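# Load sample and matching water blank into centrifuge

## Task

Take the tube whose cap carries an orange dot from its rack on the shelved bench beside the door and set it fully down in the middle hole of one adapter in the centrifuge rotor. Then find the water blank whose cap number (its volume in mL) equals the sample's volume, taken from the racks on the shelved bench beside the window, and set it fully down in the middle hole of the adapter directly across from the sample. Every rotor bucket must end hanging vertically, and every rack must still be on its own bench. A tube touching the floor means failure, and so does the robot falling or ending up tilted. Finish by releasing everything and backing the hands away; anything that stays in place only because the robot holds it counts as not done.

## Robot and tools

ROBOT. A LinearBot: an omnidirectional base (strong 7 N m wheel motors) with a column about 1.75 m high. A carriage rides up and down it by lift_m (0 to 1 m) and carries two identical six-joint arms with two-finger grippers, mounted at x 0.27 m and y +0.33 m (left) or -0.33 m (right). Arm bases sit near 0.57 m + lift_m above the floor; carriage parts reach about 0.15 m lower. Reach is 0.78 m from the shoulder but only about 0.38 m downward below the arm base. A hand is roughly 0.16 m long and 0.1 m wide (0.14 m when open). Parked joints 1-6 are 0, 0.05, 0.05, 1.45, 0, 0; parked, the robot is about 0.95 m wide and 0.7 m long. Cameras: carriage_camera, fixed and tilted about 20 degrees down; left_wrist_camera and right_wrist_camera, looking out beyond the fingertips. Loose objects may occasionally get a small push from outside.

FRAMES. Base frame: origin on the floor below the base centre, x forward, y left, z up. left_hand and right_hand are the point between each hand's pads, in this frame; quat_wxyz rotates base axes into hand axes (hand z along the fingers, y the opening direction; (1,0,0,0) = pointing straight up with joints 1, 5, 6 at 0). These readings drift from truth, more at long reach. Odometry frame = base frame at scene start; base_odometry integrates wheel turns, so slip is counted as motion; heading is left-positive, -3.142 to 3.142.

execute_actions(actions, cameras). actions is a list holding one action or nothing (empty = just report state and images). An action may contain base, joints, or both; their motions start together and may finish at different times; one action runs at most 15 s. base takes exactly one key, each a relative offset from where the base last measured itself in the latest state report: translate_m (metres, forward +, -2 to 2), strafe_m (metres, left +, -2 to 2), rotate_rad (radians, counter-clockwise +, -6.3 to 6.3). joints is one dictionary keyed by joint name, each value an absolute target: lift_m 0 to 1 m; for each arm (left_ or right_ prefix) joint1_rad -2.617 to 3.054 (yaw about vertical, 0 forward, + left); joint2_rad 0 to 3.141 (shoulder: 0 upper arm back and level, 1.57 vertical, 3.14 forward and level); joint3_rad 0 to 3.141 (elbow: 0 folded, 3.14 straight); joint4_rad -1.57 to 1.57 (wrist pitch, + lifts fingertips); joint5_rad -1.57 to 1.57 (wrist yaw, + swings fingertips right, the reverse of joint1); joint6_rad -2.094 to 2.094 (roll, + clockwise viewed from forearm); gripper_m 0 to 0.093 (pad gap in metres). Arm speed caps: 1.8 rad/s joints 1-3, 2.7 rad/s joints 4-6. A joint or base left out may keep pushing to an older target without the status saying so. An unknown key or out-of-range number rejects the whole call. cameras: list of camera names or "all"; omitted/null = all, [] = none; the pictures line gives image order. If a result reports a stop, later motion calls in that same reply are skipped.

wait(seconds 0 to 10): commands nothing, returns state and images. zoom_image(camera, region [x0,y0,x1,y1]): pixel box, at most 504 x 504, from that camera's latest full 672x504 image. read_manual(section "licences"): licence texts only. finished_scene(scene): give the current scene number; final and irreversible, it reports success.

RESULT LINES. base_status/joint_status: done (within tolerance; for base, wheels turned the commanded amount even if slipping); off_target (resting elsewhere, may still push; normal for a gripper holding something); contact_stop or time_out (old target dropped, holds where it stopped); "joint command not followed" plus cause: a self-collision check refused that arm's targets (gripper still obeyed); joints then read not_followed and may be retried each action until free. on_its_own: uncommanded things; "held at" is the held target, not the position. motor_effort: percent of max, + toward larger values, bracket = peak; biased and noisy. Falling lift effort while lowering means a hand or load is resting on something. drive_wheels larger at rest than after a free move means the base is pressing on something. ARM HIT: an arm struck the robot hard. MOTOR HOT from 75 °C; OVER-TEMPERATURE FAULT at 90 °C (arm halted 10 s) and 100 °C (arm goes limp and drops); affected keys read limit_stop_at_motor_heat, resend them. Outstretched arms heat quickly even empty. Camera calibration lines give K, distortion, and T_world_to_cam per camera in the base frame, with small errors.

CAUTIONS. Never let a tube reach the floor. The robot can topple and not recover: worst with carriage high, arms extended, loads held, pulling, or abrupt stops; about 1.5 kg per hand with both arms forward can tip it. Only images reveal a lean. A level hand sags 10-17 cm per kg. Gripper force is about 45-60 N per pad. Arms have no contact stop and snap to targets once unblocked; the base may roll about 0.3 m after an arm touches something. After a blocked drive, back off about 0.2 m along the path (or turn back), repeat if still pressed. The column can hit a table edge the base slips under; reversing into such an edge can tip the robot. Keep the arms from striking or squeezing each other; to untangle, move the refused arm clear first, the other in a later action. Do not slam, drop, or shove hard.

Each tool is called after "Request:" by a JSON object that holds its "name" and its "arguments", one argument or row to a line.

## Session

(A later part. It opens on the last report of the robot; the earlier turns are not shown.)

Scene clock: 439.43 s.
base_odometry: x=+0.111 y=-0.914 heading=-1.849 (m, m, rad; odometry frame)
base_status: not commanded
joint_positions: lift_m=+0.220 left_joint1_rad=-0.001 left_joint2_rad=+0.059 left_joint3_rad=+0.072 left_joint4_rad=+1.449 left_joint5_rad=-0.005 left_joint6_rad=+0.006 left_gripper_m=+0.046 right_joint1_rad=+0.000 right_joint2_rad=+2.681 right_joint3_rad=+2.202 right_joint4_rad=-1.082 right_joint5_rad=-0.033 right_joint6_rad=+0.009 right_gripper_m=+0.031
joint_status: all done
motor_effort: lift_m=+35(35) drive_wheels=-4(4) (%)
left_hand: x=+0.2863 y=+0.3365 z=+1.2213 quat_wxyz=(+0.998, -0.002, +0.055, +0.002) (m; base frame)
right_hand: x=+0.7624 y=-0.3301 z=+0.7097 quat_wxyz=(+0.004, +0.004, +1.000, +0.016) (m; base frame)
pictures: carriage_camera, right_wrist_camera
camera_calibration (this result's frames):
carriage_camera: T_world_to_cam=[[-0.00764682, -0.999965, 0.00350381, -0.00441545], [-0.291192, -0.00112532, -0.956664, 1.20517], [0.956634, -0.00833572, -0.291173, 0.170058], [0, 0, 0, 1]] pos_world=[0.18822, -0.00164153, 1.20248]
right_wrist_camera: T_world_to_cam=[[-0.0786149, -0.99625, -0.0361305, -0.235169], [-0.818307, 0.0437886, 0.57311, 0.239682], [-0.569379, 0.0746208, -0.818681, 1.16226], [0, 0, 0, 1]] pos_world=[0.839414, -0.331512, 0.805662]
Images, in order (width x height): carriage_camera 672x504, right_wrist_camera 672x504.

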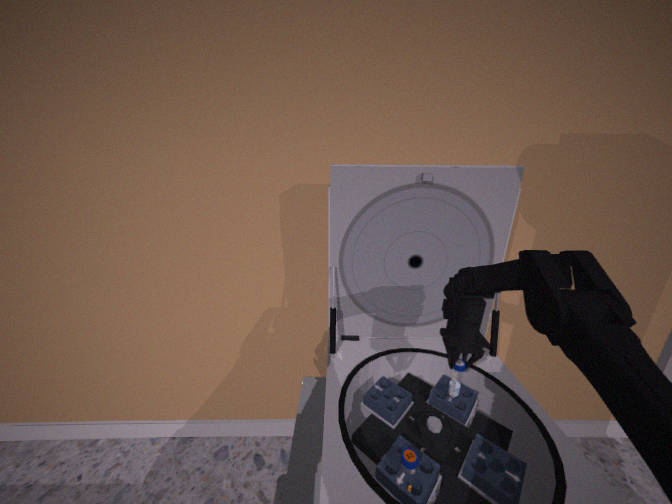

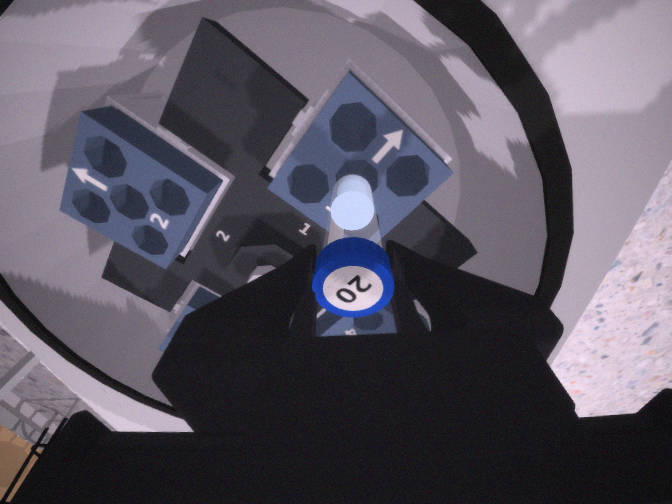

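Request:
{"name": "execute_actions", "arguments": {
  "actions": [
    {"base":{"strafe_m":-0.005},"joints":{"lift_m":0.208}}
  ],
  "cameras": ["right_wrist_camera"]
}}

Scene clock: 451.67 s.
base_odometry: x=+0.106 y=-0.913 heading=-1.849 (m, m, rad; odometry frame)
base_status: done
joint_positions: lift_m=+0.208 left_joint1_rad=-0.001 left_joint2_rad=+0.059 left_joint3_rad=+0.072 left_joint4_rad=+1.449 left_joint5_rad=-0.004 left_joint6_rad=+0.006 left_gripper_m=+0.046 right_joint1_rad=-0.001 right_joint2_rad=+2.681 right_joint3_rad=+2.202 right_joint4_rad=-1.080 right_joint5_rad=-0.034 right_joint6_rad=+0.009 right_gripper_m=+0.031
joint_status: all done
motor_effort: lift_m=+34(35) drive_wheels=+5(13) (%)
left_hand: x=+0.2863 y=+0.3363 z=+1.2093 quat_wxyz=(+0.999, -0.002, +0.055, +0.002) (m; base frame)
right_hand: x=+0.7630 y=-0.3302 z=+0.6979 quat_wxyz=(+0.005, +0.005, +1.000, +0.017) (m; base frame)
pictures: right_wrist_camera
camera_calibration (this result's frames):
right_wrist_camera: T_world_to_cam=[[-0.0792755, -0.996135, -0.03783, -0.233947], [-0.819585, 0.0435288, 0.571302, 0.249059], [-0.567447, 0.0762951, -0.819868, 1.15281], [0, 0, 0, 1]] pos_world=[0.839738, -0.331838, 0.794015]
Images, in order (width x height): right_wrist_camera 672x504.

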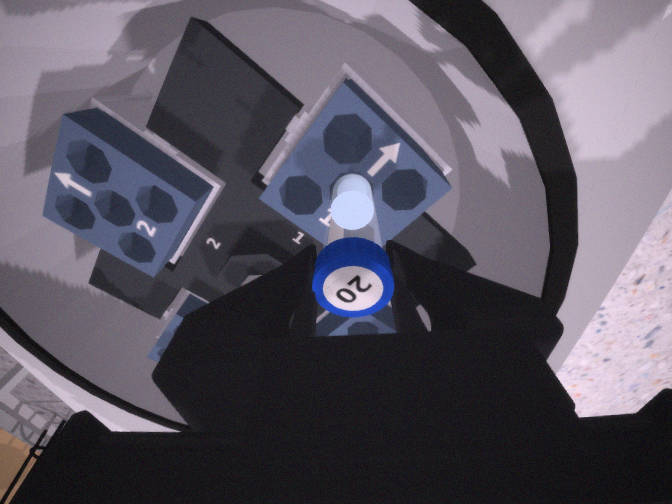

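Request:
{"name": "execute_actions", "arguments": {
  "actions": [
    {"base":{"translate_m":-0.005}}
  ],
  "cameras": ["right_wrist_camera"]
}}

Request:
{"name": "execute_actions", "arguments": {
  "actions": [
    {"joints":{"lift_m":0.175}}
  ],
  "cameras": ["right_wrist_camera"]
}}

Scene clock: 460.90 s.
base_odometry: x=+0.108 y=-0.908 heading=-1.848 (m, m, rad; odometry frame)
base_status: done
joint_positions: lift_m=+0.208 left_joint1_rad=-0.001 left_joint2_rad=+0.059 left_joint3_rad=+0.072 left_joint4_rad=+1.449 left_joint5_rad=-0.004 left_joint6_rad=+0.006 left_gripper_m=+0.046 right_joint1_rad=-0.001 right_joint2_rad=+2.681 right_joint3_rad=+2.202 right_joint4_rad=-1.076 right_joint5_rad=-0.031 right_joint6_rad=+0.009 right_gripper_m=+0.031
joint_status: not commanded
motor_effort: lift_m=+34(33) drive_wheels=-3(12) (%)
left_hand: x=+0.2863 y=+0.3363 z=+1.2093 quat_wxyz=(+0.999, -0.002, +0.055, +0.002) (m; base frame)
right_hand: x=+0.7641 y=-0.3308 z=+0.6979 quat_wxyz=(+0.008, +0.005, +1.000, +0.015) (m; base frame)
pictures: right_wrist_camera
camera_calibration (this result's frames):
right_wrist_camera: T_world_to_cam=[[-0.0791544, -0.996256, -0.0347683, -0.236716], [-0.822187, 0.0455229, 0.567394, 0.255385], [-0.563687, 0.0734978, -0.822712, 1.15168], [0, 0, 0, 1]] pos_world=[0.840423, -0.332102, 0.794365]
Images, in order (width x height): right_wrist_camera 672x504.

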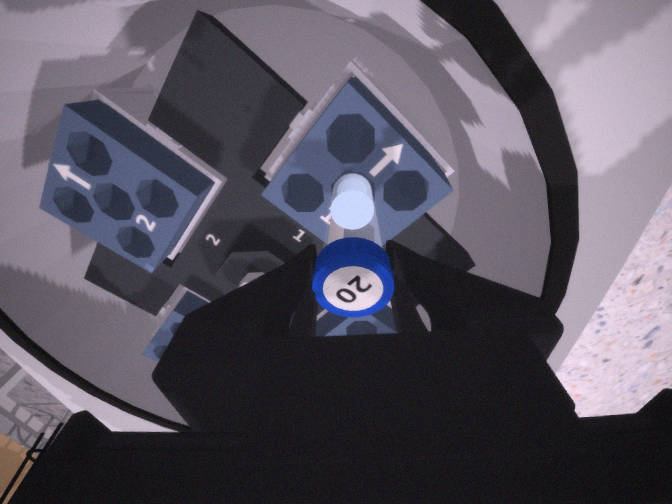

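Scene clock: 461.53 s.
base_odometry: x=+0.107 y=-0.908 heading=-1.848 (m, m, rad; odometry frame)
base_status: not commanded
joint_positions: lift_m=+0.175 left_joint1_rad=-0.001 left_joint2_rad=+0.059 left_joint3_rad=+0.072 left_joint4_rad=+1.449 left_joint5_rad=-0.004 left_joint6_rad=+0.006 left_gripper_m=+0.046 right_joint1_rad=-0.001 right_joint2_rad=+2.680 right_joint3_rad=+2.202 right_joint4_rad=-1.072 right_joint5_rad=-0.022 right_joint6_rad=+0.009 right_gripper_m=+0.031
joint_status: all done
motor_effort: lift_m=+35(34) drive_wheels=-3(3) (%)
left_hand: x=+0.2863 y=+0.3363 z=+1.1762 quat_wxyz=(+0.999, -0.002, +0.055, +0.002) (m; base frame)
right_hand: x=+0.7654 y=-0.3324 z=+0.6656 quat_wxyz=(+0.011, +0.005, +1.000, +0.011) (m; base frame)
pictures: right_wrist_camera
camera_calibration (this result's frames):
right_wrist_camera: T_world_to_cam=[[-0.0791475, -0.996521, -0.0260945, -0.245171], [-0.825407, 0.0508342, 0.562245, 0.28254], [-0.558963, 0.0660389, -0.826559, 1.1224], [0, 0, 0, 1]] pos_world=[0.841187, -0.332803, 0.762478]
Images, in order (width x height): right_wrist_camera 672x504.

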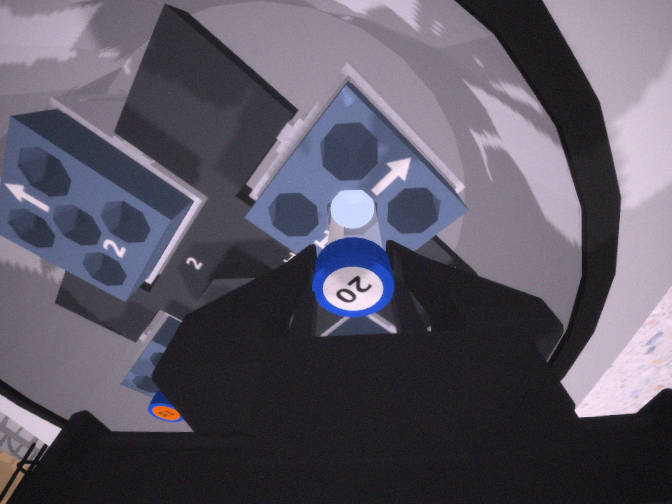

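Request:
{"name": "execute_actions", "arguments": {
  "actions": [
    {"base":{"translate_m":0.004},"joints":{"lift_m":0.135}}
  ],
  "cameras": ["right_wrist_camera"]
}}

Request:
{"name": "execute_actions", "arguments": {
  "actions": [
    {"joints":{"lift_m":0.122}}
  ],
  "cameras": ["right_wrist_camera"]
}}

Scene clock: 479.87 s.
MOTOR HOT: a motor of the right arm reached 75 °C. Now the hottest motor of the right arm, joint 2 (shoulder), reports 80 °C. The controller's stop level is 90 °C. To cool a motor, set the load down, stop pushing, or move to a pose that needs little force.
base_odometry: x=+0.106 y=-0.912 heading=-1.848 (m, m, rad; odometry frame)
base_status: done
joint_positions: lift_m=+0.135 left_joint1_rad=-0.001 left_joint2_rad=+0.059 left_joint3_rad=+0.068 left_joint4_rad=+1.448 left_joint5_rad=-0.004 left_joint6_rad=+0.006 left_gripper_m=+0.046 right_joint1_rad=-0.001 right_joint2_rad=+2.673 right_joint3_rad=+2.206 right_joint4_rad=-1.077 right_joint5_rad=-0.024 right_joint6_rad=+0.009 right_gripper_m=+0.031
joint_status: all done
motor_effort: lift_m=+32(35) drive_wheels=-2(15) (%)
left_hand: x=+0.2875 y=+0.3363 z=+1.1353 quat_wxyz=(+0.998, -0.002, +0.057, +0.002) (m; base frame)
right_hand: x=+0.7668 y=-0.3320 z=+0.6302 quat_wxyz=(+0.014, +0.005, +1.000, +0.012) (m; base frame)
pictures: right_wrist_camera
camera_calibration (this result's frames):
right_wrist_camera: T_world_to_cam=[[-0.0789349, -0.996473, -0.0284716, -0.244312], [-0.828826, 0.0497317, 0.557291, 0.30893], [-0.55391, 0.0675878, -0.829829, 1.09256], [0, 0, 0, 1]] pos_world=[0.841945, -0.332658, 0.727519]
Images, in order (width x height): right_wrist_camera 672x504.

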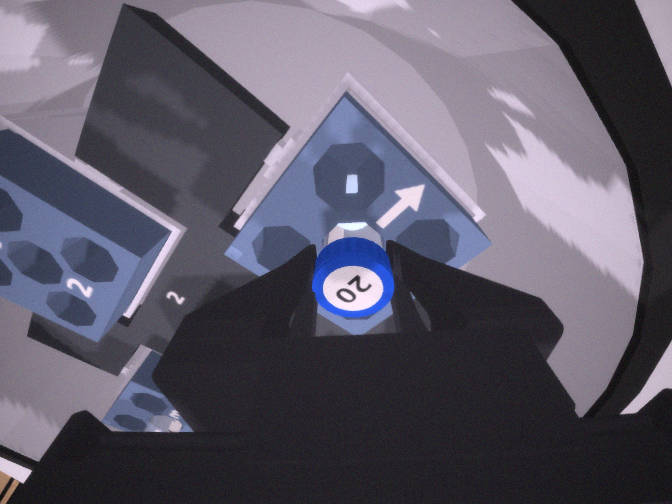

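Scene clock: 480.37 s.
MOTOR HOT: still on. Now the hottest motor of the right arm, joint 2 (shoulder), reports 80 °C; the controller's stop level is 90 °C.
base_odometry: x=+0.106 y=-0.912 heading=-1.848 (m, m, rad; odometry frame)
base_status: not commanded
joint_positions: lift_m=+0.122 left_joint1_rad=-0.001 left_joint2_rad=+0.059 left_joint3_rad=+0.068 left_joint4_rad=+1.448 left_joint5_rad=-0.004 left_joint6_rad=+0.006 left_gripper_m=+0.046 right_joint1_rad=-0.001 right_joint2_rad=+2.652 right_joint3_rad=+2.213 right_joint4_rad=-1.093 right_joint5_rad=-0.032 right_joint6_rad=+0.009 right_gripper_m=+0.031
joint_status: all done
motor_effort: lift_m=+33(32) drive_wheels=-1(2) (%)
left_hand: x=+0.2875 y=+0.3363 z=+1.1224 quat_wxyz=(+0.998, -0.002, +0.057, +0.002) (m; base frame)
right_hand: x=+0.7686 y=-0.3306 z=+0.6289 quat_wxyz=(+0.019, +0.005, +1.000, +0.016) (m; base frame)
pictures: right_wrist_camera
camera_calibration (this result's frames):
right_wrist_camera: T_world_to_cam=[[-0.0782801, -0.996218, -0.0377189, -0.237374], [-0.835169, 0.0448709, 0.548159, 0.320093], [-0.544394, 0.0744116, -0.835523, 1.09092], [0, 0, 0, 1]] pos_world=[0.842639, -0.332016, 0.727071]
Images, in order (width x height): right_wrist_camera 672x504.

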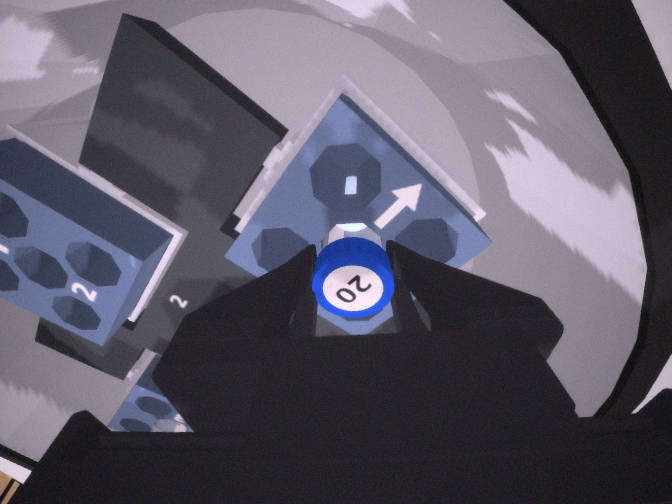

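Seated.

Request:
{"name": "execute_actions", "arguments": {
  "actions": [
    {"joints":{"lift_m":0.133}}
  ],
  "cameras": []
}}

Request:
{"name": "execute_actions", "arguments": {
  "actions": [
    {"joints":{"right_gripper_m":0.046}}
  ],
  "cameras": []
}}

Request:
{"name": "execute_actions", "arguments": {
  "actions": [
    {"joints":{"lift_m":0.27}}
  ],
  "cameras": ["right_wrist_camera"]
}}

Request:
{"name": "execute_actions", "arguments": {
  "actions": [
    {"base":{"translate_m":-0.25},"joints":{"right_joint2_rad":0.05,"right_joint3_rad":0.05,"right_joint4_rad":1.45,"right_joint5_rad":0}}
  ],
  "cameras": ["carriage_camera"]
}}

Request:
{"name": "zoom_image", "arguments": {
  "camera": "carriage_camera",
  "region": [310,310,520,470]
}}

Scene clock: 489.67 s.
MOTOR HOT: still on. Now the hottest motor of the right arm, joint 2 (shoulder), reports 81 °C; the controller's stop level is 90 °C.
base_odometry: x=+0.106 y=-0.912 heading=-1.848 (m, m, rad; odometry frame)
base_status: not commanded
joint_positions: lift_m=+0.133 left_joint1_rad=-0.001 left_joint2_rad=+0.059 left_joint3_rad=+0.068 left_joint4_rad=+1.448 left_joint5_rad=-0.004 left_joint6_rad=+0.006 left_gripper_m=+0.046 right_joint1_rad=-0.001 right_joint2_rad=+2.665 right_joint3_rad=+2.213 right_joint4_rad=-1.088 right_joint5_rad=-0.030 right_joint6_rad=+0.009 right_gripper_m=+0.031
joint_status: all done
motor_effort: lift_m=+34(40) drive_wheels=+3(2) (%)
left_hand: x=+0.2875 y=+0.3363 z=+1.1333 quat_wxyz=(+0.998, -0.002, +0.057, +0.002) (m; base frame)
right_hand: x=+0.7676 y=-0.3309 z=+0.6334 quat_wxyz=(+0.015, +0.005, +1.000, +0.015) (m; base frame)
pictures: none
No camera images: the call's "cameras" was empty. Leave "cameras" out to get every camera's image.

Scene clock: 490.17 s.
MOTOR HOT: still on. Now the hottest motor of the right arm, joint 2 (shoulder), reports 81 °C; the controller's stop level is 90 °C.
base_odometry: x=+0.106 y=-0.912 heading=-1.848 (m, m, rad; odometry frame)
base_status: not commanded
joint_positions: lift_m=+0.133 left_joint1_rad=-0.001 left_joint2_rad=+0.059 left_joint3_rad=+0.068 left_joint4_rad=+1.448 left_joint5_rad=-0.004 left_joint6_rad=+0.006 left_gripper_m=+0.046 right_joint1_rad=-0.001 right_joint2_rad=+2.665 right_joint3_rad=+2.213 right_joint4_rad=-1.088 right_joint5_rad=-0.030 right_joint6_rad=+0.009 right_gripper_m=+0.046
joint_status: all done
motor_effort: lift_m=+34(35) drive_wheels=+2(3) (%)
left_hand: x=+0.2875 y=+0.3363 z=+1.1333 quat_wxyz=(+0.998, -0.002, +0.057, +0.002) (m; base frame)
right_hand: x=+0.7676 y=-0.3309 z=+0.6334 quat_wxyz=(+0.015, +0.005, +1.000, +0.015) (m; base frame)
pictures: none
No camera images: the call's "cameras" was empty. Leave "cameras" out to get every camera's image.

Scene clock: 491.23 s.
MOTOR HOT: still on. Now the hottest motor of the right arm, joint 2 (shoulder), reports 81 °C; the controller's stop level is 90 °C.
base_odometry: x=+0.106 y=-0.912 heading=-1.848 (m, m, rad; odometry frame)
base_status: not commanded
joint_positions: lift_m=+0.270 left_joint1_rad=-0.001 left_joint2_rad=+0.059 left_joint3_rad=+0.068 left_joint4_rad=+1.448 left_joint5_rad=-0.004 left_joint6_rad=+0.006 left_gripper_m=+0.046 right_joint1_rad=-0.001 right_joint2_rad=+2.673 right_joint3_rad=+2.213 right_joint4_rad=-1.088 right_joint5_rad=-0.030 right_joint6_rad=+0.009 right_gripper_m=+0.046
joint_status: all done
motor_effort: lift_m=+32(39) drive_wheels=+3(3) (%)
left_hand: x=+0.2875 y=+0.3363 z=+1.2704 quat_wxyz=(+0.998, -0.002, +0.057, +0.002) (m; base frame)
right_hand: x=+0.7663 y=-0.3309 z=+0.7668 quat_wxyz=(+0.012, +0.005, +1.000, +0.015) (m; base frame)
pictures: right_wrist_camera
camera_calibration (this result's frames):
right_wrist_camera: T_world_to_cam=[[-0.0788823, -0.996269, -0.0350141, -0.234241], [-0.826706, 0.0457482, 0.560772, 0.226673], [-0.557077, 0.0731813, -0.82723, 1.2079], [0, 0, 0, 1]] pos_world=[0.841806, -0.332132, 0.863894]
Images, in order (width x height): right_wrist_camera 672x504.

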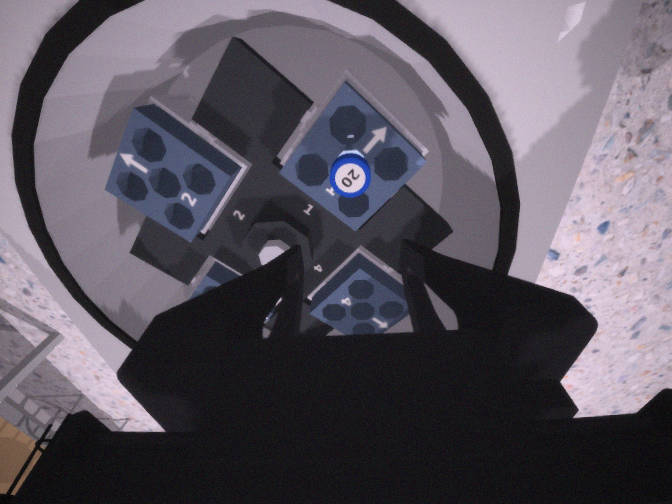

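Scene clock: 493.57 s.
MOTOR HOT: still on. Now the hottest motor of the right arm, joint 2 (shoulder), reports 81 °C; the controller's stop level is 90 °C.
base_odometry: x=+0.175 y=-0.671 heading=-1.848 (m, m, rad; odometry frame)
base_status: done
joint_positions: lift_m=+0.270 left_joint1_rad=-0.001 left_joint2_rad=+0.059 left_joint3_rad=+0.068 left_joint4_rad=+1.449 left_joint5_rad=-0.004 left_joint6_rad=+0.006 left_gripper_m=+0.046 right_joint1_rad=-0.001 right_joint2_rad=+0.060 right_joint3_rad=+0.073 right_joint4_rad=+1.452 right_joint5_rad=-0.004 right_joint6_rad=+0.009 right_gripper_m=+0.046
joint_status: all done
motor_effort: lift_m=+32(32) drive_wheels=+0(16) (%)
left_hand: x=+0.2874 y=+0.3363 z=+1.2704 quat_wxyz=(+0.998, -0.002, +0.057, +0.002) (m; base frame)
right_hand: x=+0.2856 y=-0.3350 z=+1.2717 quat_wxyz=(+0.999, -0.002, +0.053, +0.004) (m; base frame)
pictures: carriage_camera
camera_calibration (this result's frames):
carriage_camera: T_world_to_cam=[[-0.00764682, -0.999965, 0.00350381, -0.00459099], [-0.291192, -0.00112532, -0.956664, 1.2531], [0.956634, -0.00833572, -0.291173, 0.184646], [0, 0, 0, 1]] pos_world=[0.18822, -0.00164153, 1.25258]
Images, in order (width x height): carriage_camera 672x504.

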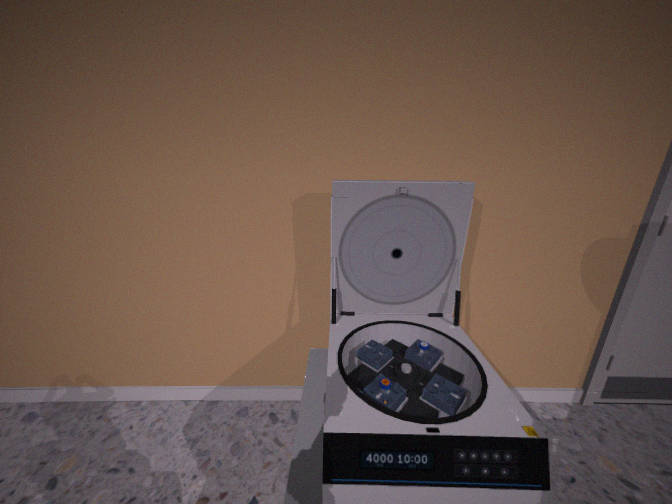

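Region (310, 310, 520, 470) of carriage_camera's 672x504 image, scaled by 2.400, with more detail than that image has; it fills the top 384 rows of this view, and the rest is white.

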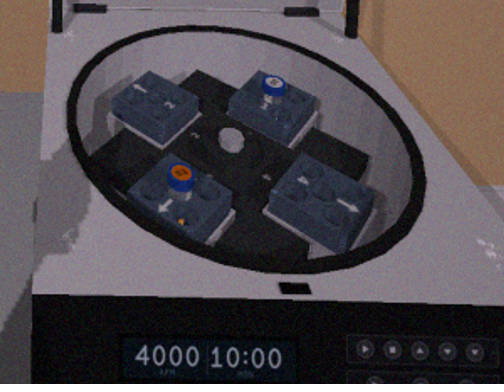

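Request:
{"name": "finished_scene", "arguments": {
  "scene": 2
}}

The scene is finished: the task was done.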